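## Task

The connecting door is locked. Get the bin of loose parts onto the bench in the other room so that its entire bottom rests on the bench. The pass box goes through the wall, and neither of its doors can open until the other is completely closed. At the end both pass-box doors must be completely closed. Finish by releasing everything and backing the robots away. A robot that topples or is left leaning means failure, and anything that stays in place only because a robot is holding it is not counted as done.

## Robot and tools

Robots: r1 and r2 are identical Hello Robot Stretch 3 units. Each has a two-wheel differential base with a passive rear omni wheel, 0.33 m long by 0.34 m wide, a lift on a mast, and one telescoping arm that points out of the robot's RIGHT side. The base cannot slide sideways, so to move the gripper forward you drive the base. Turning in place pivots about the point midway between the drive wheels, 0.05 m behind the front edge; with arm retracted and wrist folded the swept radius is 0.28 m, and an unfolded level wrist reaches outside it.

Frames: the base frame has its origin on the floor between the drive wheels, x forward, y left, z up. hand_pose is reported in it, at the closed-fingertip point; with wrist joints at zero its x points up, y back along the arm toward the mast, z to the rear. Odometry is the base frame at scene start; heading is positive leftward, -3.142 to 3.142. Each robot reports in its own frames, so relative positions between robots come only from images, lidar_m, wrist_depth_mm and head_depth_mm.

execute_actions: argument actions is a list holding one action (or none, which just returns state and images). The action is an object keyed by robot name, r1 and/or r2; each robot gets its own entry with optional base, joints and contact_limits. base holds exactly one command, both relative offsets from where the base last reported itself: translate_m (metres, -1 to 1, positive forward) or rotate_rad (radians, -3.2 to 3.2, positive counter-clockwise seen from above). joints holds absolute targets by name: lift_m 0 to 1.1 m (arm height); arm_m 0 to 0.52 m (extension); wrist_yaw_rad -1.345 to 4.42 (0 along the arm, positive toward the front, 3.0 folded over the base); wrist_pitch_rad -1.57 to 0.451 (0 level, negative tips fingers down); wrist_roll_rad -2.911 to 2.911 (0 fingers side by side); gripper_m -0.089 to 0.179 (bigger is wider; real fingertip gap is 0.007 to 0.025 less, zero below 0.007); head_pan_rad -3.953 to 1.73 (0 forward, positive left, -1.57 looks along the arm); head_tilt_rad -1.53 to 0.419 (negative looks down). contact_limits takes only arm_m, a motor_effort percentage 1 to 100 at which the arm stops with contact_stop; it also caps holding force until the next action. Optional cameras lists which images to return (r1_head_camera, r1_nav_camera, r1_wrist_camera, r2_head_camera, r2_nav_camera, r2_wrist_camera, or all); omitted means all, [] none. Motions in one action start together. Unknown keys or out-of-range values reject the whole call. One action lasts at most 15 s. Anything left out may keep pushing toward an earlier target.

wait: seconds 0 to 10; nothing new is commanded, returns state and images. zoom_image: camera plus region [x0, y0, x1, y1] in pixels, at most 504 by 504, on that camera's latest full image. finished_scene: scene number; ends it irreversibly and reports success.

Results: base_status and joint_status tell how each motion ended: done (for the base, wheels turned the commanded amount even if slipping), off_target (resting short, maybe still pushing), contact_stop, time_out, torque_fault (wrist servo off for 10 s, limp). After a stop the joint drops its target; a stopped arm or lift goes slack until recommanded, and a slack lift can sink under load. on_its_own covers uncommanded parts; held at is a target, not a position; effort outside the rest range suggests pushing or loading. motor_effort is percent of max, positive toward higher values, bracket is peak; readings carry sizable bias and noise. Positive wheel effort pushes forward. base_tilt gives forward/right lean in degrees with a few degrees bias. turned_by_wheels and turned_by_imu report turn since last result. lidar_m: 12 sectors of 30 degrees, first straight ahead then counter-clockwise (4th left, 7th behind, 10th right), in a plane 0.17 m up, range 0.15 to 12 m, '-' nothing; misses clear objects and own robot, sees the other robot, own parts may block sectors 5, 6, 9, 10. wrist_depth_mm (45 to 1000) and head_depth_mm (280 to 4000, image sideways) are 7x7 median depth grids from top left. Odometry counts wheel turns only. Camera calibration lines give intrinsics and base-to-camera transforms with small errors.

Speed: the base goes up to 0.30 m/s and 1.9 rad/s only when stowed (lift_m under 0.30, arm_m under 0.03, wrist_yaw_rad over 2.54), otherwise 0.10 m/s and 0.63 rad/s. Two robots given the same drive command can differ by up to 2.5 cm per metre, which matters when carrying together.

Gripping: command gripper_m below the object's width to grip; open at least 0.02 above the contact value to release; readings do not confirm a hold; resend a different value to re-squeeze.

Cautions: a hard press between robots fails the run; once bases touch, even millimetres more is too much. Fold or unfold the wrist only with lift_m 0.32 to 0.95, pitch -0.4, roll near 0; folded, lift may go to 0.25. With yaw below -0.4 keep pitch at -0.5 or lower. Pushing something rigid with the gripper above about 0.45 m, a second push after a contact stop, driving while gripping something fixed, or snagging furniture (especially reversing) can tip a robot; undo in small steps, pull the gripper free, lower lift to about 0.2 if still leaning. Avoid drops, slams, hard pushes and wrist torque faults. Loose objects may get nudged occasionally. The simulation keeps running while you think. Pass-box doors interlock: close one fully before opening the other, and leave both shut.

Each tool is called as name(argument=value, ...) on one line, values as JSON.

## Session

execute_actions(actions=[])

Scene clock: 0.00 s.
r1.base_odometry: x=+0.000 y=+0.000 heading=+0.000 (m, m, rad; r1's odometry frame)
r1.turned_by_wheels: +0.000 (rad since the last result)
r1.turned_by_imu: +0.000 (rad since the last result)
r1.base_tilt: forward=-0.2 right=-0.3 (deg)
r1.lidar_m: 2.92 1.78 1.58 1.58 1.12 0.99 1.00 1.18 2.18 1.95 1.43 2.62
r1.head_depth_mm: 1734 2572 3167 3142 3129 3100 2249 / 1748 2554 3294 3298 3215 3214 2249 / 1761 2597 3466 3431 3380 3324 2209 / 1765 2631 3587 3523 3549 3362 2218 / 1780 2649 3370 3411 3447 3163 2193 / 1783 2527 2723 2749 2792 2784 2189 / 1786 2279 2299 2324 2334 2350 2183
r1.base_status: not commanded
r1.joint_positions: lift_m=+0.499 arm_m=+0.000 wrist_yaw_rad=+2.963 wrist_pitch_rad=-0.317 wrist_roll_rad=-0.007 gripper_m=+0.037 head_pan_rad=-0.013 head_tilt_rad=+0.008
r1.joint_status: not commanded
r1.motor_effort: left_wheel=+0 right_wheel=-1 lift_m=+32 arm_m=+1 wrist_yaw_rad=+1 wrist_pitch_rad=+5 wrist_roll_rad=+0 gripper_m=+0 head_pan_rad=-1 head_tilt_rad=+1 (%)
r1.hand_pose: x=+0.0207 y=+0.0868 z=+0.5350 quat_wxyz=(+0.174, +0.703, +0.050, +0.688) (m; r1's base frame)
r1.wrist_depth_mm: 917 - - - - - - / 954 - - - - - - / - - - - - - - / - - - - - - - / 947 978 - - - - - / 815 824 - 798 836 830 852 / 685 682 716 674 715 684 727
r2.base_odometry: x=+0.000 y=+0.000 heading=+0.000 (m, m, rad; r2's odometry frame)
r2.turned_by_wheels: +0.000 (rad since the last result)
r2.turned_by_imu: +0.000 (rad since the last result)
r2.base_tilt: forward=-1.7 right=+2.4 (deg)
r2.lidar_m: 0.99 1.00 1.26 1.17 1.19 1.51 3.28 2.56 1.70 3.55 1.58 1.07
r2.head_depth_mm: 999 994 992 985 974 973 964 / 989 986 978 975 971 966 959 / 983 976 970 961 959 952 948 / 971 965 961 955 950 945 938 / 963 954 952 946 940 933 930 / 951 945 941 939 932 926 920 / 944 938 932 927 920 916 910
r2.base_status: not commanded
r2.joint_positions: lift_m=+0.487 arm_m=+0.002 wrist_yaw_rad=+2.785 wrist_pitch_rad=-0.422 wrist_roll_rad=-0.016 gripper_m=+0.037 head_pan_rad=-0.012 head_tilt_rad=-0.001
r2.joint_status: not commanded
r2.motor_effort: left_wheel=+0 right_wheel=-1 lift_m=+32 arm_m=-1 wrist_yaw_rad=-1 wrist_pitch_rad=+5 wrist_roll_rad=+0 gripper_m=-1 head_pan_rad=+0 head_tilt_rad=+2 (%)
r2.hand_pose: x=+0.0569 y=+0.0624 z=+0.4988 quat_wxyz=(+0.269, +0.701, +0.026, +0.660) (m; r2's base frame)
r2.wrist_depth_mm: 936 - - - - - 831 / - - - - - - 877 / - - - - - - 897 / - - - - - - 944 / 950 951 928 943 920 890 884 / 789 - 804 769 - 745 727 / 681 - 658 660 649 655 637
pictures: r1_head_camera (sideways: a quarter turn clockwise sets it upright), r1_nav_camera (sideways: a quarter turn counterclockwise sets it upright), r1_wrist_camera, r2_head_camera (sideways: a quarter turn clockwise sets it upright), r2_nav_camera (sideways: a quarter turn counterclockwise sets it upright), r2_wrist_camera
camera_calibration (this result's frames):
r1_head_camera: T_world_to_cam=[[0.0407073, -0.0399713, -0.998371, 1.31661], [-0.0371148, 0.998449, -0.0414878, 0.0573455], [0.998482, 0.0387432, 0.0391606, -0.0973239], [0, 0, 0, 1]] pos_world=[0.0457088, -0.000859293, 1.32066]
r1_nav_camera: T_world_to_cam=[[0.0274775, 0.0181166, 0.999458, -1.26927], [-0.0260781, -0.999482, 0.018834, 0.0307405], [0.999282, -0.0265815, -0.0269908, -0.00968036], [0, 0, 0, 1]] pos_world=[0.0453513, 0.053462, 1.26774]
r1_wrist_camera: T_world_to_cam=[[0.980984, -0.184781, 0.0593876, -0.0470234], [-0.0402576, -0.493039, -0.869075, 0.538277], [0.189869, 0.850158, -0.491103, 0.352783], [0, 0, 0, 1]] pos_world=[0.000816464, -0.0432179, 0.643848]
r2_head_camera: T_world_to_cam=[[0.0324761, -0.0559814, -0.997903, 1.32245], [-0.00235123, 0.998423, -0.0560871, 0.0796329], [0.99947, 0.00416779, 0.0322932, -0.0934034], [0, 0, 0, 1]] pos_world=[0.0505931, -0.00508532, 1.32716]
r2_nav_camera: T_world_to_cam=[[-0.000510288, -0.0267063, 0.999643, -1.25747], [0.0111776, -0.999581, -0.0266989, 0.0832742], [0.999937, 0.01116, 0.000808585, -0.0503793], [0, 0, 0, 1]] pos_world=[0.0488037, 0.0502191, 1.25929]
r2_wrist_camera: T_world_to_cam=[[0.947025, -0.320721, -0.0168084, -0.0193642], [-0.191521, -0.521963, -0.831188, 0.492827], [0.257806, 0.790375, -0.555737, 0.38147], [0, 0, 0, 1]] pos_world=[0.0143801, -0.050477, 0.621303]
Images, in order (width x height): r1_head_camera 896x504, r1_nav_camera 672x504, r1_wrist_camera 644x364, r2_head_camera 896x504, r2_nav_camera 672x504, r2_wrist_camera 644x364.

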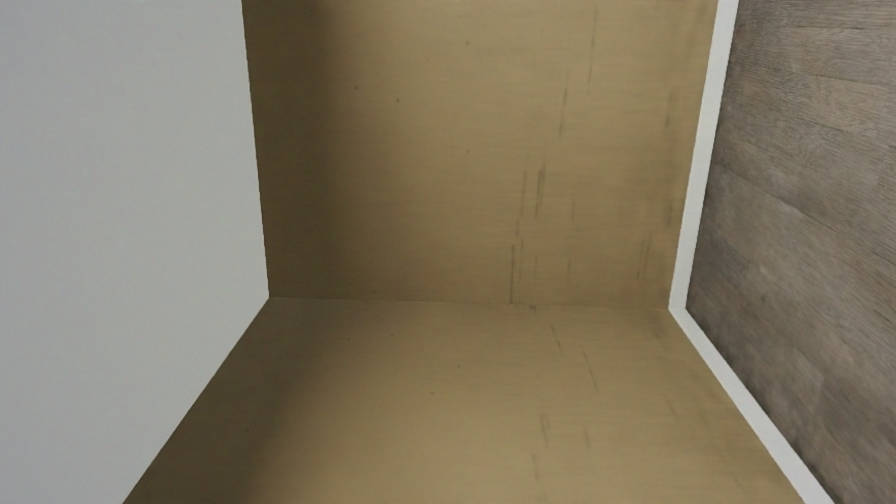

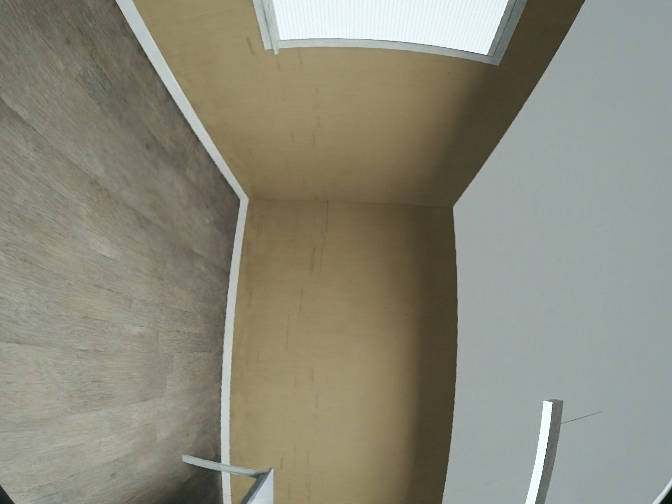

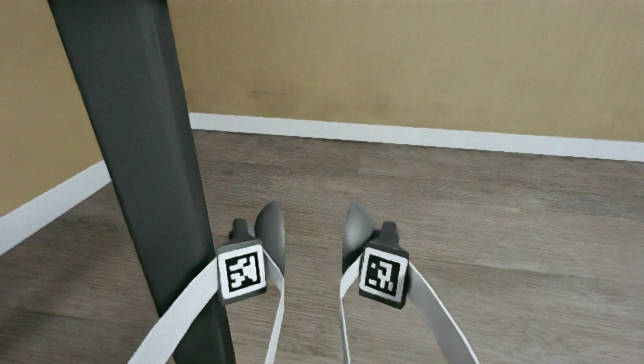

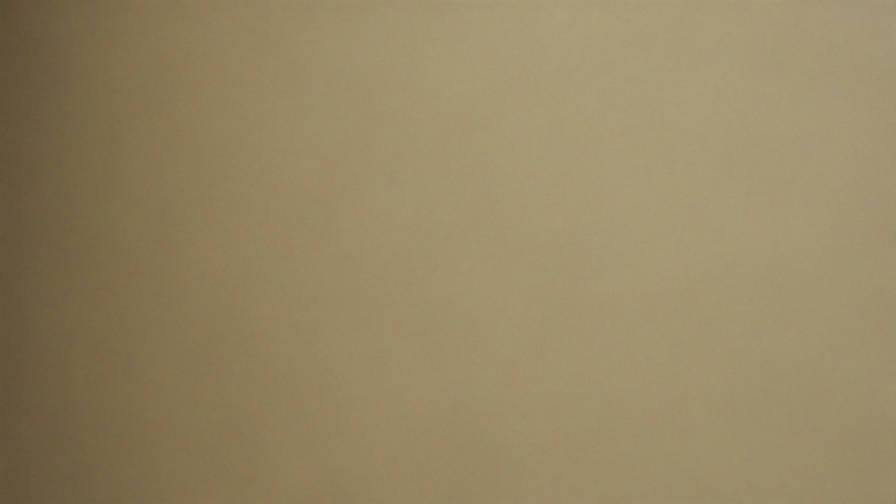

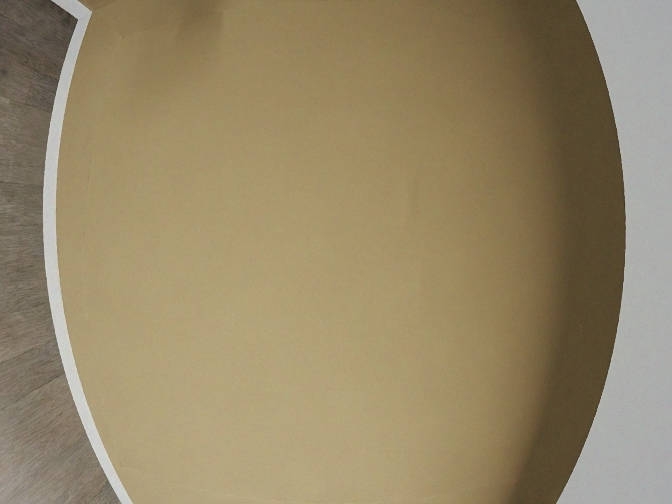

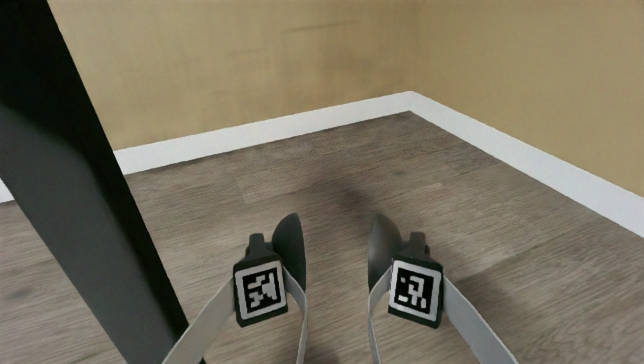

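execute_actions(actions=[{"r1":{"base":{"rotate_rad":-1.885},"joints":{"lift_m":0.28,"head_pan_rad":-0.5,"head_tilt_rad":-0.3}},"r2":{"base":{"rotate_rad":-1.445},"joints":{"lift_m":0.28,"head_pan_rad":-0.4,"head_tilt_rad":-0.4}}}], cameras=["r1_head_camera","r1_nav_camera","r2_head_camera","r2_nav_camera"])

Scene clock: 11.63 s.
r1.base_odometry: x=+0.000 y=+0.000 heading=-1.885 (m, m, rad; r1's odometry frame)
r1.turned_by_wheels: -1.885 (rad since the last result)
r1.turned_by_imu: -1.879 (rad since the last result)
r1.base_tilt: forward=-0.3 right=-0.4 (deg)
r1.lidar_m: 3.20 1.43 2.41 3.35 2.25 1.64 1.58 1.42 1.03 0.99 1.03 1.40
r1.head_depth_mm: 1241 1274 1120 1200 1310 1446 1440 / 1441 1488 1165 1189 1316 1710 1511 / 1698 1775 1542 1684 2005 1893 1506 / 2037 2149 2265 2408 2451 1928 1498 / 2649 2771 3090 3367 2721 1937 1502 / 2808 2948 3103 3322 2729 1924 1485 / 2734 2820 2979 3114 2694 1942 1501
r1.base_status: done
r1.joint_positions: lift_m=+0.280 arm_m=+0.000 wrist_yaw_rad=+2.963 wrist_pitch_rad=-0.317 wrist_roll_rad=-0.007 gripper_m=+0.037 head_pan_rad=-0.493 head_tilt_rad=-0.296
r1.joint_status: all done
r1.motor_effort: left_wheel=+4(15) right_wheel=-4(10) lift_m=+26(26) arm_m=+0(0) wrist_yaw_rad=+1(0) wrist_pitch_rad=+5(5) wrist_roll_rad=+0(0) gripper_m=-1(0) head_pan_rad=-5(45) head_tilt_rad=-2(18) (%)
r1.hand_pose: x=+0.0207 y=+0.0867 z=+0.3161 quat_wxyz=(+0.174, +0.703, +0.050, +0.688) (m; r1's base frame)
r1.wrist_depth_mm: - - - - - - - / - - - - - - - / - - - - - - - / 814 - 831 852 856 863 891 / 638 654 - 663 658 686 676 / 536 538 - 530 547 550 556 / 454 471 - 473 459 465 460
r2.base_odometry: x=+0.000 y=+0.000 heading=-1.445 (m, m, rad; r2's odometry frame)
r2.turned_by_wheels: -1.445 (rad since the last result)
r2.turned_by_imu: -1.455 (rad since the last result)
r2.base_tilt: forward=-1.7 right=+2.5 (deg)
r2.lidar_m: 3.54 1.38 1.02 0.99 1.03 1.21 1.17 1.22 1.69 3.31 2.10 1.70
r2.head_depth_mm: 3750 3989 - 2352 2186 1918 1536 / 3570 3826 - 2048 1965 1925 1524 / 3469 3688 3923 3765 2292 1907 1521 / 3301 3584 3758 3764 2514 1889 1508 / 3207 3404 3614 3716 2474 1875 1503 / 3119 3286 3498 3608 2467 1873 1504 / 3031 3225 3409 3510 2441 1853 1486
r2.base_status: done
r2.joint_positions: lift_m=+0.281 arm_m=+0.002 wrist_yaw_rad=+2.785 wrist_pitch_rad=-0.423 wrist_roll_rad=-0.016 gripper_m=+0.037 head_pan_rad=-0.393 head_tilt_rad=-0.395
r2.joint_status: all done
r2.motor_effort: left_wheel=+3(14) right_wheel=-3(9) lift_m=+17(27) arm_m=+0(0) wrist_yaw_rad=+0(0) wrist_pitch_rad=+5(5) wrist_roll_rad=+0(0) gripper_m=-1(1) head_pan_rad=-2(26) head_tilt_rad=-1(25) (%)
r2.hand_pose: x=+0.0568 y=+0.0623 z=+0.2921 quat_wxyz=(+0.269, +0.701, +0.026, +0.660) (m; r2's base frame)
r2.wrist_depth_mm: 825 880 952 - - - - / - 953 - - - - - / - 979 - 975 926 938 909 / - 767 760 741 732 715 700 / 602 612 617 599 616 586 574 / 526 - 526 501 - 491 483 / 463 - - 433 430 426 417
pictures: r1_head_camera (sideways: a quarter turn clockwise sets it upright), r1_nav_camera (sideways: a quarter turn counterclockwise sets it upright), r2_head_camera (sideways: a quarter turn clockwise sets it upright), r2_nav_camera (sideways: a quarter turn counterclockwise sets it upright)
camera_calibration (this result's frames):
r1_head_camera: T_world_to_cam=[[-0.247293, 0.088117, -0.964926, 1.27443], [0.419526, 0.907409, -0.0246525, 0.0326292], [0.873409, -0.410908, -0.261363, 0.294644], [0, 0, 0, 1]] pos_world=[0.0441252, -0.0208357, 1.30755]
r1_nav_camera: T_world_to_cam=[[0.295185, -0.137673, 0.945469, -1.20022], [-0.479467, -0.877286, 0.0219492, 0.0294585], [0.826425, -0.4598, -0.324971, 0.379241], [0, 0, 0, 1]] pos_world=[0.0549979, 0.0349797, 1.25737]
r2_head_camera: T_world_to_cam=[[-0.346959, 0.0836615, -0.934141, 1.24125], [0.350331, 0.935479, -0.0463386, 0.0647635], [0.869993, -0.343336, -0.353882, 0.41006], [0, 0, 0, 1]] pos_world=[0.0512254, -0.0236414, 1.30762]
r2_nav_camera: T_world_to_cam=[[0.344156, -0.171595, 0.923099, -1.15942], [-0.372557, -0.927405, -0.0334961, 0.0944485], [0.861834, -0.332379, -0.383101, 0.450172], [0, 0, 0, 1]] pos_world=[0.0462364, 0.0382686, 1.24589]
Images, in order (width x height): r1_head_camera 896x504, r1_nav_camera 672x504, r2_head_camera 896x504, r2_nav_camera 672x504.

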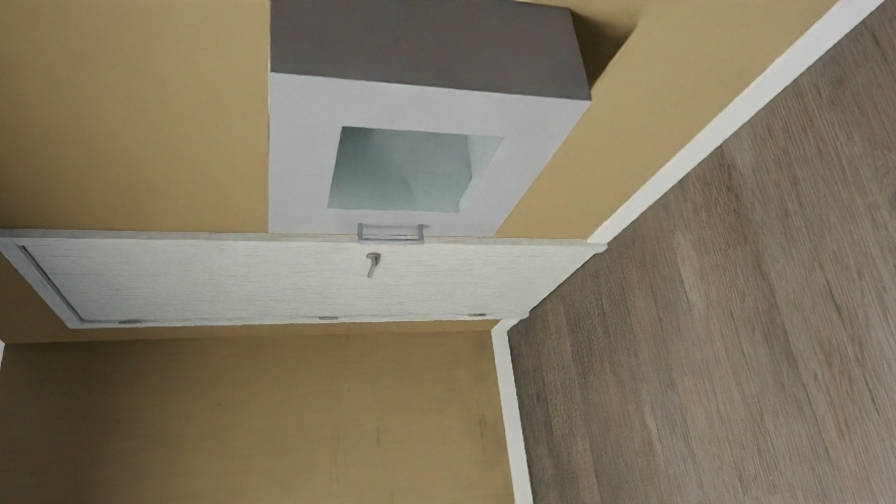

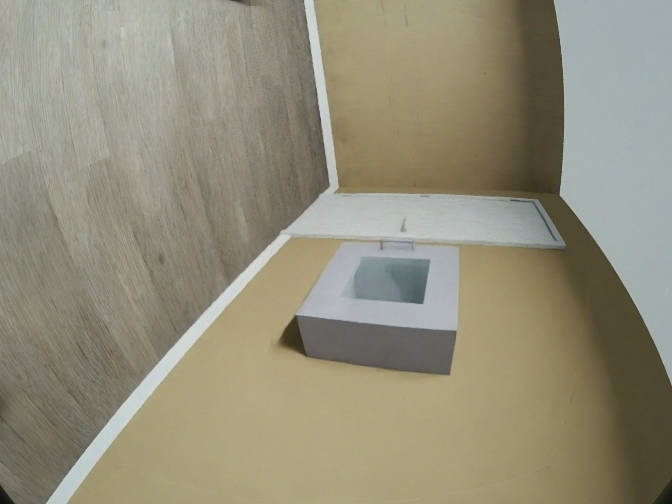

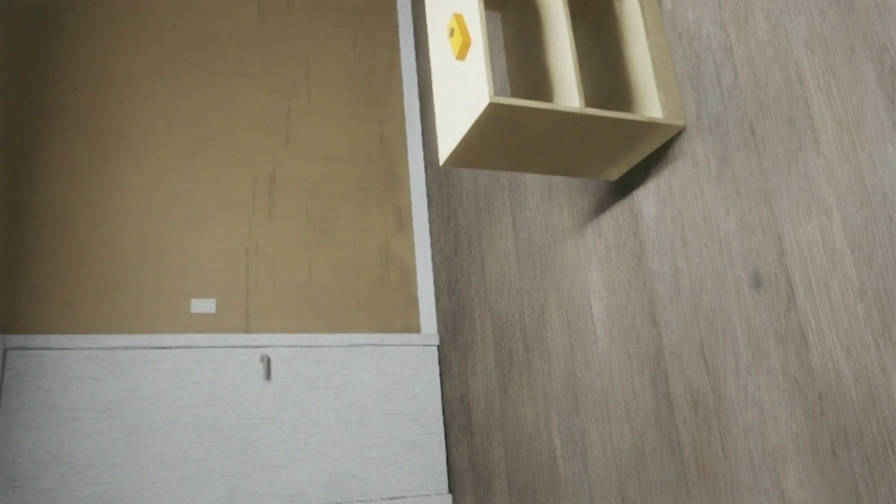

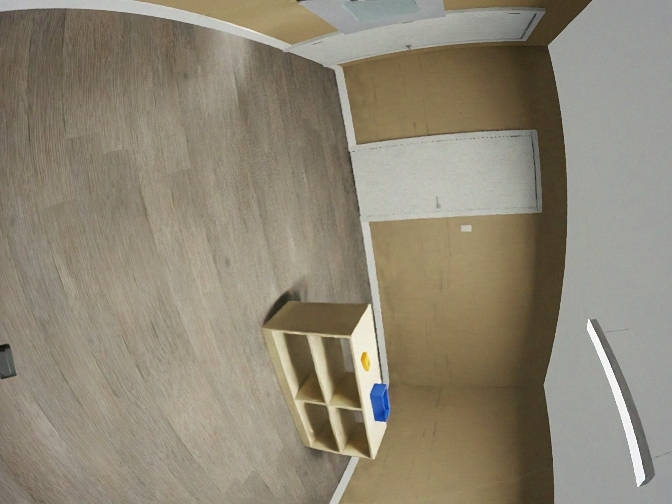

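execute_actions(actions=[{"r1":{"base":{"rotate_rad":0.08}},"r2":{"base":{"rotate_rad":3.04},"joints":{"head_pan_rad":-1.7,"head_tilt_rad":-0.35}}}], cameras=[])

execute_actions(actions=[{"r1":{"base":{"translate_m":1.0}},"r2":{"base":{"translate_m":-1.0}}}], cameras=[])

execute_actions(actions=[{"r1":{"base":{"translate_m":0.42},"joints":{"lift_m":0.6,"wrist_pitch_rad":-0.4,"head_pan_rad":-1.7,"head_tilt_rad":-0.35}},"r2":{"base":{"translate_m":-0.35},"joints":{"lift_m":0.6,"wrist_pitch_rad":-0.4}}}], cameras=[])

execute_actions(actions=[{"r1":{"base":{"rotate_rad":-0.08},"joints":{"lift_m":0.9,"wrist_yaw_rad":0,"gripper_m":0.12}},"r2":{"base":{"rotate_rad":0.08},"joints":{"lift_m":0.9,"wrist_yaw_rad":0,"gripper_m":0.12}}}], cameras=["r1_head_camera","r2_head_camera"])

Scene clock: 47.60 s.
r1.base_odometry: x=+0.000 y=+0.000 heading=-1.805 (m, m, rad; r1's odometry frame)
r1.turned_by_wheels: +0.080 (rad since the last result)
r1.turned_by_imu: +0.079 (rad since the last result)
r1.base_tilt: forward=-0.3 right=-0.3 (deg)
r1.lidar_m: 3.20 1.43 2.62 3.35 2.09 1.61 1.58 1.32 1.01 0.99 1.06 1.53
r1.head_depth_mm: 1376 1417 1098 1144 1213 1568 1486 / 1623 1671 1579 1692 1788 1835 1505 / 1926 2039 1922 1673 2317 1937 1501 / 2526 2624 2781 2901 2677 1952 1494 / 2899 3003 3216 3385 2749 1928 1496 / 2807 2912 3106 3283 2739 1931 1497 / 2705 2814 2930 3131 2697 1922 1499
r1.base_status: done
r1.joint_positions: lift_m=+0.280 arm_m=+0.000 wrist_yaw_rad=+2.963 wrist_pitch_rad=-0.317 wrist_roll_rad=-0.007 gripper_m=+0.037 head_pan_rad=-0.493 head_tilt_rad=-0.296
r1.joint_status: not commanded
r1.motor_effort: left_wheel=-3(12) right_wheel=+2(9) lift_m=+26(25) arm_m=+0(0) wrist_yaw_rad=+1(1) wrist_pitch_rad=+5(4) wrist_roll_rad=+0(0) gripper_m=-1(0) head_pan_rad=-5(4) head_tilt_rad=-2(2) (%)
r1.hand_pose: x=+0.0207 y=+0.0867 z=+0.3161 quat_wxyz=(+0.174, +0.703, +0.050, +0.688) (m; r1's base frame)
r1.wrist_depth_mm: - - - - - - - / - - - - - - - / - - - - - - - / 815 - 853 841 863 853 866 / 628 659 - 671 686 670 670 / 536 536 - 528 547 541 559 / 454 467 - 477 462 462 472
r2.base_odometry: x=+0.000 y=+0.000 heading=+1.595 (m, m, rad; r2's odometry frame)
r2.turned_by_wheels: +3.040 (rad since the last result)
r2.turned_by_imu: +3.047 (rad since the last result)
r2.base_tilt: forward=-1.7 right=+2.6 (deg)
r2.lidar_m: 1.17 1.19 1.53 3.30 2.56 1.71 3.54 1.56 1.06 0.99 1.01 1.25
r2.head_depth_mm: 902 956 1017 1086 1162 1253 1365 / 884 940 998 1062 1141 1222 1322 / 876 920 978 1042 1114 1194 1290 / 856 906 959 1023 1093 1170 1258 / 845 892 940 1000 1066 1137 1226 / 831 871 926 980 1044 1116 1199 / 816 862 909 961 1025 1092 1172
r2.base_status: done
r2.joint_positions: lift_m=+0.281 arm_m=+0.002 wrist_yaw_rad=+2.785 wrist_pitch_rad=-0.423 wrist_roll_rad=-0.016 gripper_m=+0.037 head_pan_rad=-1.693 head_tilt_rad=-0.359
r2.joint_status: all done
r2.motor_effort: left_wheel=-3(12) right_wheel=+2(10) lift_m=+17(18) arm_m=+0(1) wrist_yaw_rad=-1(0) wrist_pitch_rad=+5(5) wrist_roll_rad=+0(1) gripper_m=-1(0) head_pan_rad=-3(38) head_tilt_rad=+4(10) (%)
r2.hand_pose: x=+0.0568 y=+0.0623 z=+0.2921 quat_wxyz=(+0.269, +0.701, +0.026, +0.660) (m; r2's base frame)
r2.wrist_depth_mm: - - - - - - - / - - - - - - - / - - 980 976 978 927 906 / - 780 757 746 717 714 708 / 613 609 618 597 611 586 578 / 520 - 529 501 - 494 484 / 464 - - 435 426 423 422
pictures: none
No camera images: the call's "cameras" was empty. Leave "cameras" out to get every camera's image.

Scene clock: 52.70 s.
r1.base_odometry: x=-0.232 y=-0.973 heading=-1.805 (m, m, rad; r1's odometry frame)
r1.turned_by_wheels: +0.000 (rad since the last result)
r1.turned_by_imu: -0.002 (rad since the last result)
r1.base_tilt: forward=-0.3 right=-0.4 (deg)
r1.lidar_m: 2.21 2.33 1.13 0.89 3.43 2.62 2.58 1.41 1.09 1.07 1.13 1.62
r1.head_depth_mm: 1460 1491 1528 1566 1610 1663 1513 / 1722 1756 1825 1882 1943 1858 1502 / 2073 2165 2280 2401 2452 1946 1500 / 2047 2158 2281 2418 2531 1931 1503 / 1961 2057 2182 2297 2442 1929 1492 / 1890 1995 2083 2218 2328 1927 1486 / 1816 1922 2027 2124 2258 1926 1495
r1.base_status: done
r1.joint_positions: lift_m=+0.280 arm_m=+0.000 wrist_yaw_rad=+2.963 wrist_pitch_rad=-0.317 wrist_roll_rad=-0.007 gripper_m=+0.037 head_pan_rad=-0.493 head_tilt_rad=-0.297
r1.joint_status: not commanded
r1.motor_effort: left_wheel=-3(10) right_wheel=+2(11) lift_m=+26(26) arm_m=+0(0) wrist_yaw_rad=+0(1) wrist_pitch_rad=+5(5) wrist_roll_rad=+0(0) gripper_m=+0(2) head_pan_rad=-5(5) head_tilt_rad=-2(1) (%)
r1.hand_pose: x=+0.0207 y=+0.0867 z=+0.3161 quat_wxyz=(+0.174, +0.703, +0.050, +0.688) (m; r1's base frame)
r1.wrist_depth_mm: - - - - - - - / - - - - - - - / - - - - - - - / 845 - 857 851 845 859 883 / 654 646 - 667 679 677 665 / 538 537 - 528 553 547 554 / 458 470 - 478 461 464 462
r2.base_odometry: x=+0.024 y=-1.000 heading=+1.595 (m, m, rad; r2's odometry frame)
r2.turned_by_wheels: +0.000 (rad since the last result)
r2.turned_by_imu: -0.004 (rad since the last result)
r2.base_tilt: forward=-1.7 right=+2.5 (deg)
r2.lidar_m: 2.16 2.20 2.83 3.21 0.98 1.09 2.56 1.71 1.16 1.08 1.10 1.41
r2.head_depth_mm: 997 1032 856 1477 1007 1380 1475 / 975 1015 848 886 960 1348 1449 / 959 1003 1045 947 1081 1310 1416 / 943 997 1054 1118 1199 1282 1383 / 927 978 1036 1098 1173 1257 1355 / 912 962 1015 1075 1147 1229 1323 / 900 947 999 1057 1125 1199 1289
r2.base_status: done
r2.joint_positions: lift_m=+0.281 arm_m=+0.002 wrist_yaw_rad=+2.785 wrist_pitch_rad=-0.423 wrist_roll_rad=-0.016 gripper_m=+0.037 head_pan_rad=-1.693 head_tilt_rad=-0.359
r2.joint_status: not commanded
r2.motor_effort: left_wheel=-2(15) right_wheel=+1(5) lift_m=+18(17) arm_m=-1(1) wrist_yaw_rad=-1(1) wrist_pitch_rad=+5(5) wrist_roll_rad=+0(0) gripper_m=+0(1) head_pan_rad=-3(3) head_tilt_rad=+4(3) (%)
r2.hand_pose: x=+0.0568 y=+0.0623 z=+0.2921 quat_wxyz=(+0.269, +0.701, +0.026, +0.660) (m; r2's base frame)
r2.wrist_depth_mm: - - - - - - - / - - - - - - - / - - 995 968 953 925 910 / - 773 759 738 727 710 705 / 609 619 610 601 613 576 573 / 522 - 528 507 - 494 491 / 464 - - 438 429 424 425
pictures: none
No camera images: the call's "cameras" was empty. Leave "cameras" out to get every camera's image.

Scene clock: 58.30 s.
r1.base_odometry: x=-0.330 y=-1.381 heading=-1.805 (m, m, rad; r1's odometry frame)
r1.turned_by_wheels: +0.000 (rad since the last result)
r1.turned_by_imu: -0.001 (rad since the last result)
r1.base_tilt: forward=-0.3 right=-0.4 (deg)
r1.lidar_m: 1.78 1.90 0.90 1.51 0.92 3.07 3.00 1.46 1.12 1.10 1.17 1.66
r1.head_depth_mm: 916 962 797 1381 953 1294 1378 / 919 964 801 1482 957 1301 1383 / 918 964 800 1495 959 1305 1393 / 921 969 804 851 928 1308 1393 / 921 982 1028 882 1201 1313 1389 / 924 984 1049 1122 1220 1321 1386 / 924 986 1053 1129 1219 1321 1390
r1.base_status: done
r1.joint_positions: lift_m=+0.600 arm_m=+0.000 wrist_yaw_rad=+2.963 wrist_pitch_rad=-0.412 wrist_roll_rad=-0.007 gripper_m=+0.037 head_pan_rad=-1.693 head_tilt_rad=-0.346
r1.joint_status: all done
r1.motor_effort: left_wheel=-3(14) right_wheel=+2(11) lift_m=+37(38) arm_m=+0(0) wrist_yaw_rad=+1(0) wrist_pitch_rad=+4(5) wrist_roll_rad=+0(0) gripper_m=+0(0) head_pan_rad=-4(57) head_tilt_rad=-2(6) (%)
r1.hand_pose: x=+0.0188 y=+0.0762 z=+0.6138 quat_wxyz=(+0.206, +0.700, +0.083, +0.679) (m; r1's base frame)
r1.wrist_depth_mm: - - - - - - - / - - - - - - - / - - - - - - - / - - - - - - - / - - - - - - - / 850 843 - 854 885 867 896 / 741 735 752 752 752 766 776
r2.base_odometry: x=+0.032 y=-1.350 heading=+1.595 (m, m, rad; r2's odometry frame)
r2.turned_by_wheels: +0.000 (rad since the last result)
r2.turned_by_imu: -0.001 (rad since the last result)
r2.base_tilt: forward=-1.6 right=+2.4 (deg)
r2.lidar_m: 2.51 2.56 3.25 0.81 0.81 2.39 2.22 1.74 1.19 1.12 1.13 1.46
r2.head_depth_mm: 1026 1065 891 955 1022 1420 1506 / 1009 1047 877 1310 1028 1381 1480 / 987 1030 859 1544 1008 1348 1452 / 975 1014 842 1536 986 1319 1430 / 956 992 827 896 950 1294 1395 / 941 979 812 856 925 1263 1363 / 925 975 1032 1071 1162 1243 1332
r2.base_status: done
r2.joint_positions: lift_m=+0.599 arm_m=+0.002 wrist_yaw_rad=+2.785 wrist_pitch_rad=-0.420 wrist_roll_rad=-0.016 gripper_m=+0.037 head_pan_rad=-1.693 head_tilt_rad=-0.359
r2.joint_status: all done
r2.motor_effort: left_wheel=-2(15) right_wheel=+1(5) lift_m=+46(47) arm_m=-1(1) wrist_yaw_rad=-1(0) wrist_pitch_rad=+6(8) wrist_roll_rad=+1(0) gripper_m=-1(1) head_pan_rad=-3(3) head_tilt_rad=+4(4) (%)
r2.hand_pose: x=+0.0570 y=+0.0627 z=+0.6117 quat_wxyz=(+0.268, +0.701, +0.025, +0.660) (m; r2's base frame)
r2.wrist_depth_mm: 827 - - - - - - / - - - - - - - / - 834 - - - - - / - 895 - - - - - / 897 - - - - - - / 913 - 966 915 - 901 894 / 818 - 769 781 779 764 757
pictures: none
No camera images: the call's "cameras" was empty. Leave "cameras" out to get every camera's image.

Scene clock: 61.87 s.
r1.base_odometry: x=-0.330 y=-1.381 heading=-1.885 (m, m, rad; r1's odometry frame)
r1.turned_by_wheels: -0.080 (rad since the last result)
r1.turned_by_imu: -0.080 (rad since the last result)
r1.base_tilt: forward=-0.3 right=-0.3 (deg)
r1.lidar_m: 1.78 1.85 0.90 1.06 3.35 3.13 2.97 1.57 1.14 1.10 1.14 1.52
r1.head_depth_mm: 938 989 820 1120 963 1339 1424 / 933 986 815 1459 967 1334 1412 / 925 975 809 1515 963 1331 1396 / 924 974 806 1448 953 1310 1390 / 915 967 797 853 923 1294 1380 / 915 965 1030 1083 1190 1293 1373 / 905 962 1027 1099 1184 1270 1365
r1.base_status: done
r1.joint_positions: lift_m=+0.900 arm_m=+0.000 wrist_yaw_rad=+0.002 wrist_pitch_rad=-0.413 wrist_roll_rad=-0.007 gripper_m=+0.120 head_pan_rad=-1.693 head_tilt_rad=-0.346
r1.joint_status: all done
r1.motor_effort: left_wheel=+4(8) right_wheel=-4(5) lift_m=+37(39) arm_m=+0(0) wrist_yaw_rad=-1(2) wrist_pitch_rad=+4(4) wrist_roll_rad=+0(0) gripper_m=+0(80) head_pan_rad=-5(5) head_tilt_rad=-2(2) (%)
r1.hand_pose: x=-0.0211 y=-0.3705 z=+0.9136 quat_wxyz=(+0.695, +0.146, -0.689, -0.144) (m; r1's base frame)
r1.wrist_depth_mm: 753 760 768 560 - 769 548 / 830 841 844 613 918 620 804 / 928 956 913 657 652 659 923 / - - - - - - - / - - - - - - - / - - - - - - - / - - - - - - -
r2.base_odometry: x=+0.032 y=-1.350 heading=+1.675 (m, m, rad; r2's odometry frame)
r2.turned_by_wheels: +0.080 (rad since the last result)
r2.turned_by_imu: +0.080 (rad since the last result)
r2.base_tilt: forward=-1.7 right=+2.5 (deg)
r2.lidar_m: 2.51 2.59 3.33 0.81 0.83 2.31 2.22 1.58 1.16 1.12 1.15 1.56
r2.head_depth_mm: 989 1032 862 1229 999 1358 1453 / 982 1025 851 1518 997 1342 1444 / 972 1010 839 1545 986 1320 1421 / 960 1000 835 1511 966 1305 1397 / 951 991 822 870 933 1291 1378 / 942 991 1052 907 1195 1273 1360 / 934 986 1043 1105 1183 1257 1349
r2.base_status: done
r2.joint_positions: lift_m=+0.899 arm_m=+0.002 wrist_yaw_rad=+0.001 wrist_pitch_rad=-0.420 wrist_roll_rad=-0.016 gripper_m=+0.120 head_pan_rad=-1.693 head_tilt_rad=-0.359
r2.joint_status: all done
r2.motor_effort: left_wheel=-3(9) right_wheel=+2(5) lift_m=+46(48) arm_m=-1(0) wrist_yaw_rad=-2(2) wrist_pitch_rad=+6(7) wrist_roll_rad=+0(1) gripper_m=+0(93) head_pan_rad=-3(3) head_tilt_rad=+4(4) (%)
r2.hand_pose: x=-0.0212 y=-0.3716 z=+0.9118 quat_wxyz=(+0.698, +0.149, -0.685, -0.146) (m; r2's base frame)
r2.wrist_depth_mm: 839 832 842 590 - 970 578 / 905 917 872 649 660 648 619 / 996 984 967 719 693 684 688 / - - - - - - - / - - - - - - - / - - - - - - - / - - - - - - -
pictures: r1_head_camera (sideways: a quarter turn clockwise sets it upright), r2_head_camera (sideways: a quarter turn clockwise sets it upright)
camera_calibration (this result's frames):
r1_head_camera: T_world_to_cam=[[-0.00175754, 0.309385, -0.950935, 1.25466], [0.997909, -0.0609044, -0.0216595, 0.025203], [-0.0646173, -0.948984, -0.308631, 0.361885], [0, 0, 0, 1]] pos_world=[0.000438869, -0.0432151, 1.30533]
r2_head_camera: T_world_to_cam=[[-0.0163813, 0.322442, -0.946447, 1.2553], [0.994885, -0.0891103, -0.0475784, 0.0624479], [-0.0996795, -0.942385, -0.319333, 0.371013], [0, 0, 0, 1]] pos_world=[-0.00458267, -0.0495607, 1.30952]
Images, in order (width x height): r1_head_camera 896x504, r2_head_camera 896x504.

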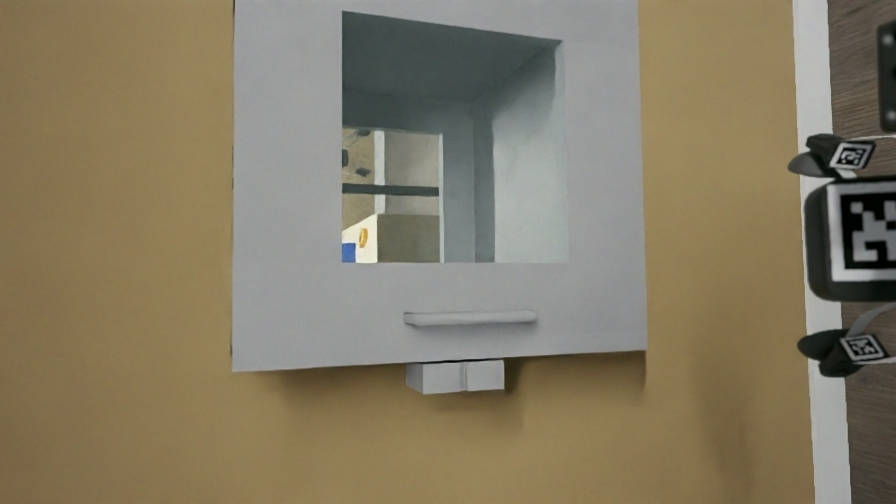

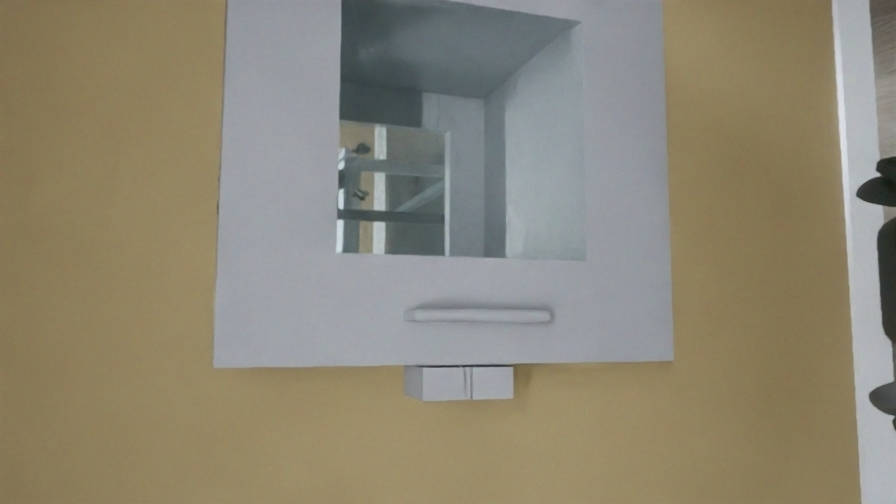

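execute_actions(actions=[{"r1":{"base":{"translate_m":0.04},"joints":{"wrist_pitch_rad":0,"arm_m":0.3,"lift_m":0.88}},"r2":{"joints":{"wrist_pitch_rad":0,"arm_m":0.32,"lift_m":0.88}}}], cameras=["r1_wrist_camera","r2_wrist_camera","r2_head_camera"])

Scene clock: 77.70 s.
r1.base_odometry: x=-0.342 y=-1.419 heading=-1.885 (m, m, rad; r1's odometry frame)
r1.turned_by_wheels: +0.000 (rad since the last result)
r1.turned_by_imu: +0.000 (rad since the last result)
r1.base_tilt: forward=-0.3 right=-0.3 (deg)
r1.lidar_m: 1.74 1.81 0.90 0.89 3.36 3.18 3.05 1.57 1.14 1.10 1.14 1.53
r1.head_depth_mm: 937 991 822 1217 971 - - / 934 988 815 1476 1197 1345 1396 / 926 974 807 1503 - 1348 1400 / 920 969 803 869 - 1332 1388 / 917 963 817 867 958 1298 1386 / 911 962 1029 1100 1189 1290 1366 / 903 960 1027 1093 1183 1273 1362
r1.base_status: done
r1.joint_positions: lift_m=+0.880 arm_m=+0.300 wrist_yaw_rad=+0.000 wrist_pitch_rad=-0.022 wrist_roll_rad=-0.007 gripper_m=+0.120 head_pan_rad=-1.693 head_tilt_rad=-0.346
r1.joint_status: all done
r1.motor_effort: left_wheel=+3(10) right_wheel=-4(5) lift_m=+26(33) arm_m=+2(1) wrist_yaw_rad=+0(1) wrist_pitch_rad=+7(8) wrist_roll_rad=+0(0) gripper_m=+0(1) head_pan_rad=-5(5) head_tilt_rad=-2(2) (%)
r1.hand_pose: x=-0.0214 y=-0.7004 z=+0.9891 quat_wxyz=(+0.710, +0.008, -0.704, -0.008) (m; r1's base frame)
r1.wrist_depth_mm: 507 511 498 286 739 729 551 / 528 530 516 292 - 811 550 / 548 542 307 306 - 830 547 / 570 560 318 312 - 798 549 / 587 595 337 330 821 751 544 / 614 - 613 343 550 614 514 / 630 641 619 360 360 354 361
r2.base_odometry: x=+0.032 y=-1.350 heading=+1.675 (m, m, rad; r2's odometry frame)
r2.turned_by_wheels: +0.000 (rad since the last result)
r2.turned_by_imu: +0.000 (rad since the last result)
r2.base_tilt: forward=-1.7 right=+2.5 (deg)
r2.lidar_m: 2.51 2.59 3.31 0.81 0.83 2.31 2.21 1.59 1.16 1.11 1.16 1.56
r2.head_depth_mm: 994 1028 859 1226 999 1338 - / 980 1023 850 1514 1222 - 1440 / 971 1011 840 1546 - 1344 1424 / 960 999 830 1512 - 1332 1411 / 957 991 825 868 927 1296 1384 / 943 993 1055 909 1193 1275 1368 / 937 987 1046 1103 1170 1261 1352
r2.base_status: not commanded
r2.joint_positions: lift_m=+0.881 arm_m=+0.320 wrist_yaw_rad=+0.000 wrist_pitch_rad=-0.023 wrist_roll_rad=-0.016 gripper_m=+0.120 head_pan_rad=-1.693 head_tilt_rad=-0.359
r2.joint_status: all done
r2.motor_effort: left_wheel=-3(3) right_wheel=+2(2) lift_m=+18(42) arm_m=+2(3) wrist_yaw_rad=-1(2) wrist_pitch_rad=+7(9) wrist_roll_rad=+0(0) gripper_m=-1(1) head_pan_rad=-3(3) head_tilt_rad=+4(4) (%)
r2.hand_pose: x=-0.0214 y=-0.7203 z=+0.9893 quat_wxyz=(+0.713, +0.009, -0.701, -0.008) (m; r2's base frame)
r2.wrist_depth_mm: 542 534 530 295 642 808 619 / 555 549 545 301 869 849 620 / 572 572 318 311 - 893 618 / 589 586 329 321 937 917 631 / 616 604 594 333 800 851 625 / 627 622 615 343 569 - 573 / 651 648 638 353 353 349 346
pictures: r1_wrist_camera, r2_head_camera (sideways: a quarter turn clockwise sets it upright), r2_wrist_camera
camera_calibration (this result's frames):
r1_wrist_camera: T_world_to_cam=[[-0.998221, 0.0235691, 0.0547629, -0.06992], [-0.0483116, 0.218462, -0.974649, 1.14572], [-0.0349352, -0.975561, -0.216935, -0.301683], [0, 0, 0, 1]] pos_world=[-0.0249834, -0.542958, 1.05506]
r2_head_camera: T_world_to_cam=[[-0.0163813, 0.322442, -0.946447, 1.2553], [0.994885, -0.0891104, -0.0475784, 0.0624479], [-0.0996796, -0.942385, -0.319333, 0.371013], [0, 0, 0, 1]] pos_world=[-0.00458268, -0.0495607, 1.30952]
r2_wrist_camera: T_world_to_cam=[[-0.999395, -0.0345862, -0.00378691, -0.0364658], [-0.00283116, 0.18932, -0.981911, 1.14244], [0.0346775, -0.981306, -0.189303, -0.35056], [0, 0, 0, 1]] pos_world=[-0.0210528, -0.561555, 1.05528]
Images, in order (width x height): r1_wrist_camera 644x364, r2_head_camera 896x504, r2_wrist_camera 644x364.

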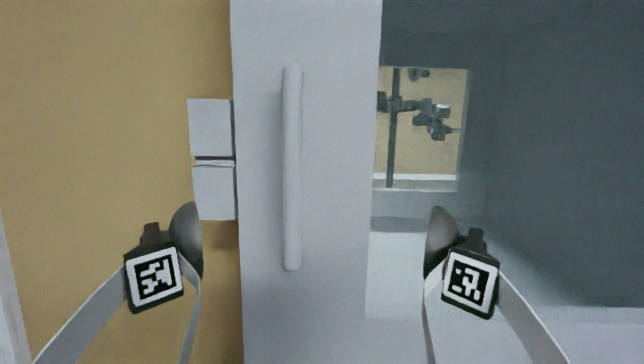

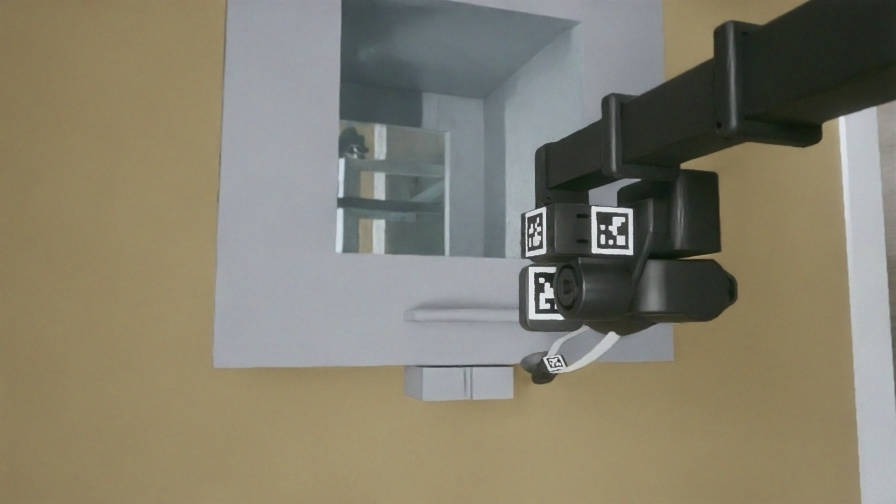

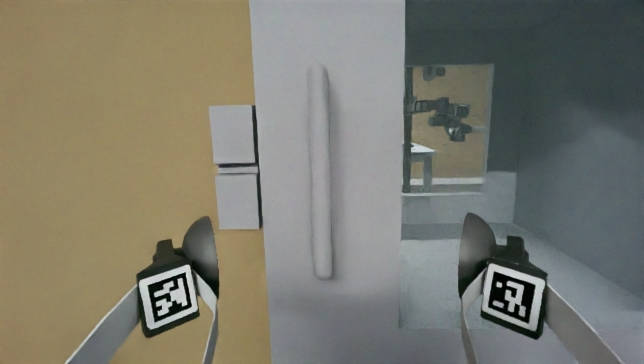

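execute_actions(actions=[{"r1":{"base":{"translate_m":0.018}},"r2":{"base":{"translate_m":0.013},"joints":{"arm_m":0.435,"gripper_m":0.07}}}], cameras=["r2_wrist_camera"])

Scene clock: 85.10 s.
r1.base_odometry: x=-0.348 y=-1.436 heading=-1.885 (m, m, rad; r1's odometry frame)
r1.turned_by_wheels: +0.000 (rad since the last result)
r1.turned_by_imu: +0.000 (rad since the last result)
r1.base_tilt: forward=-0.3 right=-0.3 (deg)
r1.lidar_m: 1.72 1.79 0.90 0.89 3.37 3.18 3.06 1.57 1.14 1.10 1.14 1.53
r1.head_depth_mm: 939 992 821 1260 971 - - / 933 980 815 1494 1191 1344 1394 / 926 979 808 1509 - 1348 1397 / 922 971 805 861 - 1331 1394 / 913 966 1016 875 1183 1303 1379 / 911 969 1029 1106 1194 1289 1375 / 904 960 1024 1091 1178 1280 1354
r1.base_status: done
r1.joint_positions: lift_m=+0.880 arm_m=+0.300 wrist_yaw_rad=+0.000 wrist_pitch_rad=-0.022 wrist_roll_rad=-0.007 gripper_m=+0.120 head_pan_rad=-1.693 head_tilt_rad=-0.346
r1.joint_status: not commanded
r1.motor_effort: left_wheel=+3(10) right_wheel=-3(7) lift_m=+26(26) arm_m=+2(2) wrist_yaw_rad=+1(0) wrist_pitch_rad=+7(7) wrist_roll_rad=+0(0) gripper_m=+0(0) head_pan_rad=-5(5) head_tilt_rad=-2(2) (%)
r1.hand_pose: x=-0.0214 y=-0.7004 z=+0.9891 quat_wxyz=(+0.710, +0.008, -0.704, -0.008) (m; r1's base frame)
r1.wrist_depth_mm: 508 505 510 287 650 734 576 / 527 532 523 294 841 817 572 / 544 544 310 302 - 832 560 / 571 573 322 318 928 845 562 / 590 591 584 326 744 754 563 / 601 - 604 343 534 612 534 / 618 638 631 355 355 356 359
r2.base_odometry: x=+0.031 y=-1.337 heading=+1.675 (m, m, rad; r2's odometry frame)
r2.turned_by_wheels: +0.000 (rad since the last result)
r2.turned_by_imu: +0.000 (rad since the last result)
r2.base_tilt: forward=-1.6 right=+2.6 (deg)
r2.lidar_m: 2.50 2.59 3.32 0.81 0.83 2.32 2.23 1.56 1.16 1.12 1.16 1.56
r2.head_depth_mm: 990 1028 861 1257 1005 1348 - / 979 1017 849 1523 1215 - 1448 / 972 1008 839 2503 - 1326 1419 / 961 998 831 883 - 1310 1408 / 954 988 823 865 940 1289 1392 / 942 993 1052 1097 1189 1267 1370 / 935 986 1047 1104 1172 1260 1350
r2.base_status: done
r2.joint_positions: lift_m=+0.881 arm_m=+0.435 wrist_yaw_rad=+0.000 wrist_pitch_rad=-0.023 wrist_roll_rad=-0.016 gripper_m=+0.070 head_pan_rad=-1.693 head_tilt_rad=-0.359
r2.joint_status: all done
r2.motor_effort: left_wheel=-3(5) right_wheel=+1(6) lift_m=+18(17) arm_m=+2(4) wrist_yaw_rad=-1(1) wrist_pitch_rad=+7(7) wrist_roll_rad=+0(0) gripper_m=-1(95) head_pan_rad=-3(3) head_tilt_rad=+4(4) (%)
r2.hand_pose: x=-0.0214 y=-0.8353 z=+0.9893 quat_wxyz=(+0.713, +0.009, -0.701, -0.008) (m; r2's base frame)
r2.wrist_depth_mm: 425 421 188 184 183 729 633 / 441 439 195 188 189 - 637 / 452 450 199 194 195 - 630 / 470 463 206 201 201 837 639 / 488 480 209 207 207 808 636 / 498 497 - 214 214 582 580 / 517 515 510 220 223 445 442
pictures: r2_wrist_camera
camera_calibration (this result's frames):
r2_wrist_camera: T_world_to_cam=[[-0.999395, -0.034567, -0.00378654, -0.0404326], [-0.00282752, 0.18931, -0.981913, 1.16421], [0.0346586, -0.981309, -0.189293, -0.463424], [0, 0, 0, 1]] pos_world=[-0.0210547, -0.676556, 1.05528]
Images, in order (width x height): r2_wrist_camera 644x364.

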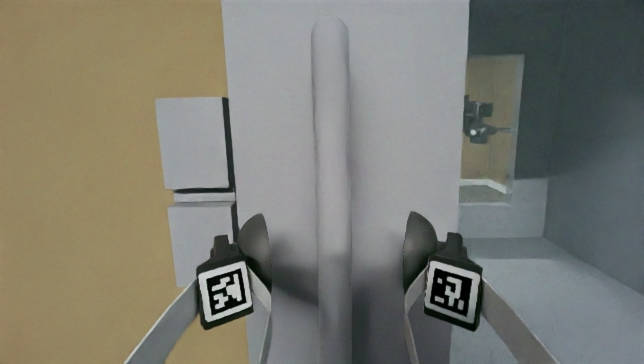

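execute_actions(actions=[{"r2":{"joints":{"gripper_m":-0.03}}}], cameras=[])

execute_actions(actions=[{"r2":{"base":{"translate_m":-0.015},"joints":{"arm_m":0.345}}}], cameras=["r2_wrist_camera","r2_nav_camera"])

Scene clock: 94.67 s.
r1.base_odometry: x=-0.348 y=-1.436 heading=-1.885 (m, m, rad; r1's odometry frame)
r1.turned_by_wheels: +0.000 (rad since the last result)
r1.turned_by_imu: +0.000 (rad since the last result)
r1.base_tilt: forward=-0.3 right=-0.3 (deg)
r1.lidar_m: 1.73 1.79 0.90 0.89 3.36 3.18 3.06 1.57 1.14 1.10 1.14 1.52
r1.head_depth_mm: 940 989 822 1260 974 - - / 933 985 815 1484 1193 1355 1398 / 930 978 811 1503 - 1349 1392 / 921 971 803 864 - 1327 1395 / 914 967 1016 875 1184 1304 1379 / 911 965 1030 1102 1193 1289 1371 / 906 960 1024 1096 1179 1284 1356
r1.base_status: not commanded
r1.joint_positions: lift_m=+0.880 arm_m=+0.300 wrist_yaw_rad=+0.000 wrist_pitch_rad=-0.022 wrist_roll_rad=-0.007 gripper_m=+0.120 head_pan_rad=-1.693 head_tilt_rad=-0.346
r1.joint_status: not commanded
r1.motor_effort: left_wheel=+3(3) right_wheel=-4(3) lift_m=+26(26) arm_m=+2(2) wrist_yaw_rad=+0(0) wrist_pitch_rad=+7(8) wrist_roll_rad=+0(0) gripper_m=+0(0) head_pan_rad=-5(5) head_tilt_rad=-2(2) (%)
r1.hand_pose: x=-0.0214 y=-0.7004 z=+0.9891 quat_wxyz=(+0.710, +0.008, -0.704, -0.008) (m; r1's base frame)
r1.wrist_depth_mm: 504 503 507 287 662 732 569 / 537 536 518 293 867 820 564 / 545 553 307 306 - 860 561 / 570 565 323 314 946 843 568 / 594 583 583 326 765 754 561 / 604 - 595 341 528 612 537 / 622 635 634 357 353 360 354
r2.base_odometry: x=+0.031 y=-1.337 heading=+1.675 (m, m, rad; r2's odometry frame)
r2.turned_by_wheels: +0.000 (rad since the last result)
r2.turned_by_imu: +0.000 (rad since the last result)
r2.base_tilt: forward=-1.8 right=+2.5 (deg)
r2.lidar_m: 2.50 2.58 3.31 0.81 0.83 2.32 2.23 1.56 1.16 1.12 1.15 1.56
r2.head_depth_mm: 991 1029 858 1258 1003 1350 - / 980 1021 848 1517 1216 - 1439 / 971 1005 840 2528 - 1331 1419 / 958 1000 833 880 - 1306 1401 / 952 988 825 864 944 1289 1394 / 945 995 1054 1094 1193 1276 1372 / 933 986 1045 1105 1175 1257 1349
r2.base_status: not commanded
r2.joint_positions: lift_m=+0.881 arm_m=+0.435 wrist_yaw_rad=+0.002 wrist_pitch_rad=-0.023 wrist_roll_rad=-0.016 gripper_m=-0.029 head_pan_rad=-1.693 head_tilt_rad=-0.359
r2.joint_status: all done
r2.motor_effort: left_wheel=-1(3) right_wheel=+0(2) lift_m=+17(17) arm_m=+0(2) wrist_yaw_rad=-3(2) wrist_pitch_rad=+7(7) wrist_roll_rad=+0(0) gripper_m=-26(100) head_pan_rad=-3(3) head_tilt_rad=+4(4) (%)
r2.hand_pose: x=-0.0209 y=-0.8355 z=+0.9893 quat_wxyz=(+0.713, +0.009, -0.701, -0.008) (m; r2's base frame)
r2.wrist_depth_mm: 429 424 188 183 182 720 629 / 439 438 193 189 189 768 637 / 457 445 199 194 194 - 647 / 468 460 204 200 199 842 642 / 488 475 210 149 206 803 636 / 498 492 219 154 212 586 578 / 521 514 507 222 222 450 446
pictures: none
No camera images: the call's "cameras" was empty. Leave "cameras" out to get every camera's image.

Scene clock: 96.57 s.
r1.base_odometry: x=-0.348 y=-1.436 heading=-1.885 (m, m, rad; r1's odometry frame)
r1.turned_by_wheels: +0.000 (rad since the last result)
r1.turned_by_imu: +0.000 (rad since the last result)
r1.base_tilt: forward=-0.2 right=-0.3 (deg)
r1.lidar_m: 1.73 1.79 0.90 0.89 3.36 3.18 3.06 1.57 1.14 1.10 1.14 1.53
r1.head_depth_mm: 937 991 818 1265 976 - - / 928 984 816 1584 1193 1352 1389 / 928 977 809 1569 - 1342 1394 / 924 969 801 862 - 1331 1395 / 917 968 1015 876 1183 1305 1382 / 910 969 1030 1106 1187 1298 1371 / 905 958 1024 1099 1182 1275 1360
r1.base_status: not commanded
r1.joint_positions: lift_m=+0.880 arm_m=+0.300 wrist_yaw_rad=+0.000 wrist_pitch_rad=-0.022 wrist_roll_rad=-0.007 gripper_m=+0.120 head_pan_rad=-1.693 head_tilt_rad=-0.346
r1.joint_status: not commanded
r1.motor_effort: left_wheel=+3(3) right_wheel=-3(3) lift_m=+26(26) arm_m=+2(2) wrist_yaw_rad=+0(0) wrist_pitch_rad=+8(7) wrist_roll_rad=+0(0) gripper_m=+0(0) head_pan_rad=-5(5) head_tilt_rad=-2(2) (%)
r1.hand_pose: x=-0.0214 y=-0.7004 z=+0.9891 quat_wxyz=(+0.710, +0.008, -0.704, -0.008) (m; r1's base frame)
r1.wrist_depth_mm: 509 509 500 287 668 747 570 / 527 522 524 294 896 922 562 / 551 553 309 304 - 850 569 / 569 562 322 314 - 866 560 / 586 586 586 324 741 772 559 / 601 - 609 341 523 612 531 / 623 640 644 353 355 359 355
r2.base_odometry: x=+0.033 y=-1.352 heading=+1.674 (m, m, rad; r2's odometry frame)
r2.turned_by_wheels: +0.000 (rad since the last result)
r2.turned_by_imu: +0.000 (rad since the last result)
r2.base_tilt: forward=-1.7 right=+2.6 (deg)
r2.lidar_m: 2.52 2.60 3.32 0.81 0.83 2.31 2.22 1.58 1.16 1.12 1.16 1.56
r2.head_depth_mm: 989 1028 821 1221 986 1342 - / 983 1020 794 1521 1221 - 1441 / 970 1009 774 1536 - 1340 1423 / 957 1000 751 811 - 1325 1402 / 951 989 731 767 818 1093 1388 / 946 991 1053 926 1189 1274 1367 / 937 986 1043 1105 1178 1255 1353
r2.base_status: done
r2.joint_positions: lift_m=+0.881 arm_m=+0.345 wrist_yaw_rad=-0.012 wrist_pitch_rad=-0.024 wrist_roll_rad=-0.016 gripper_m=-0.026 head_pan_rad=-1.693 head_tilt_rad=-0.359
r2.joint_status: all done
r2.motor_effort: left_wheel=-7(14) right_wheel=+8(17) lift_m=+17(17) arm_m=-3(4) wrist_yaw_rad=+10(23) wrist_pitch_rad=+7(8) wrist_roll_rad=+0(0) gripper_m=-27(28) head_pan_rad=-3(3) head_tilt_rad=+4(4) (%)
r2.hand_pose: x=-0.0246 y=-0.7459 z=+0.9891 quat_wxyz=(+0.713, +0.004, -0.701, -0.013) (m; r2's base frame)
r2.wrist_depth_mm: 507 504 179 183 191 784 596 / 525 527 185 185 197 837 601 / 541 538 190 191 203 861 608 / 561 553 197 197 211 891 599 / 578 576 203 149 218 816 608 / 593 597 588 152 - 596 556 / 616 608 218 216 232 455 445
pictures: r2_nav_camera (sideways: a quarter turn counterclockwise sets it upright), r2_wrist_camera
camera_calibration (this result's frames):
r2_nav_camera: T_world_to_cam=[[-0.0691459, -0.343638, 0.936553, -1.17446], [-0.993408, 0.109763, -0.0330694, 0.0976817], [-0.0914351, -0.932665, -0.348963, 0.41156], [0, 0, 0, 1]] pos_world=[0.0534597, -0.0304641, 1.24679]
r2_wrist_camera: T_world_to_cam=[[-0.999751, -0.0219668, -0.00381357, -0.0311446], [-0.00043193, 0.190098, -0.981765, 1.14757], [0.0222912, -0.981519, -0.19006, -0.375275], [0, 0, 0, 1]] pos_world=[-0.0222758, -0.587175, 1.0552]
Images, in order (width x height): r2_nav_camera 672x504, r2_wrist_camera 644x364.

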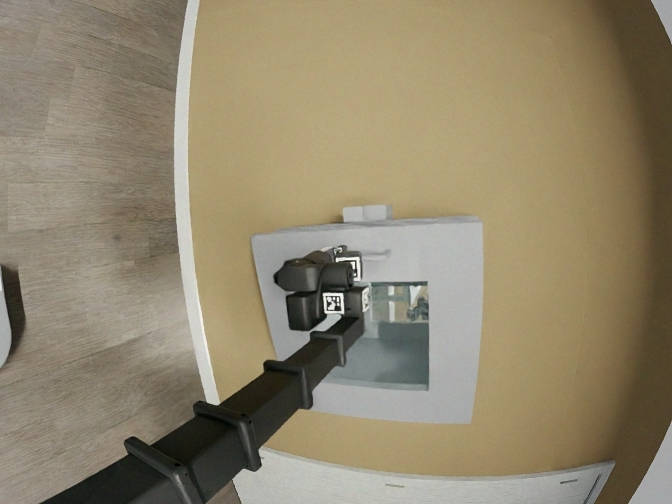

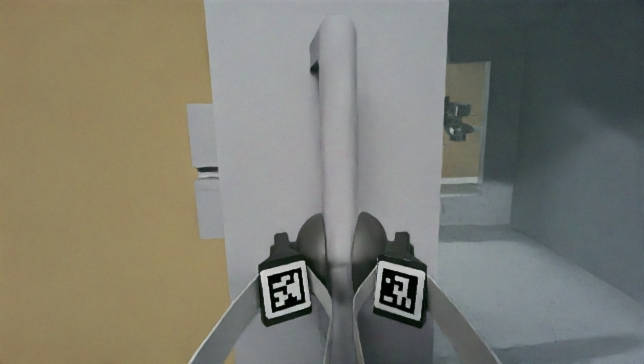

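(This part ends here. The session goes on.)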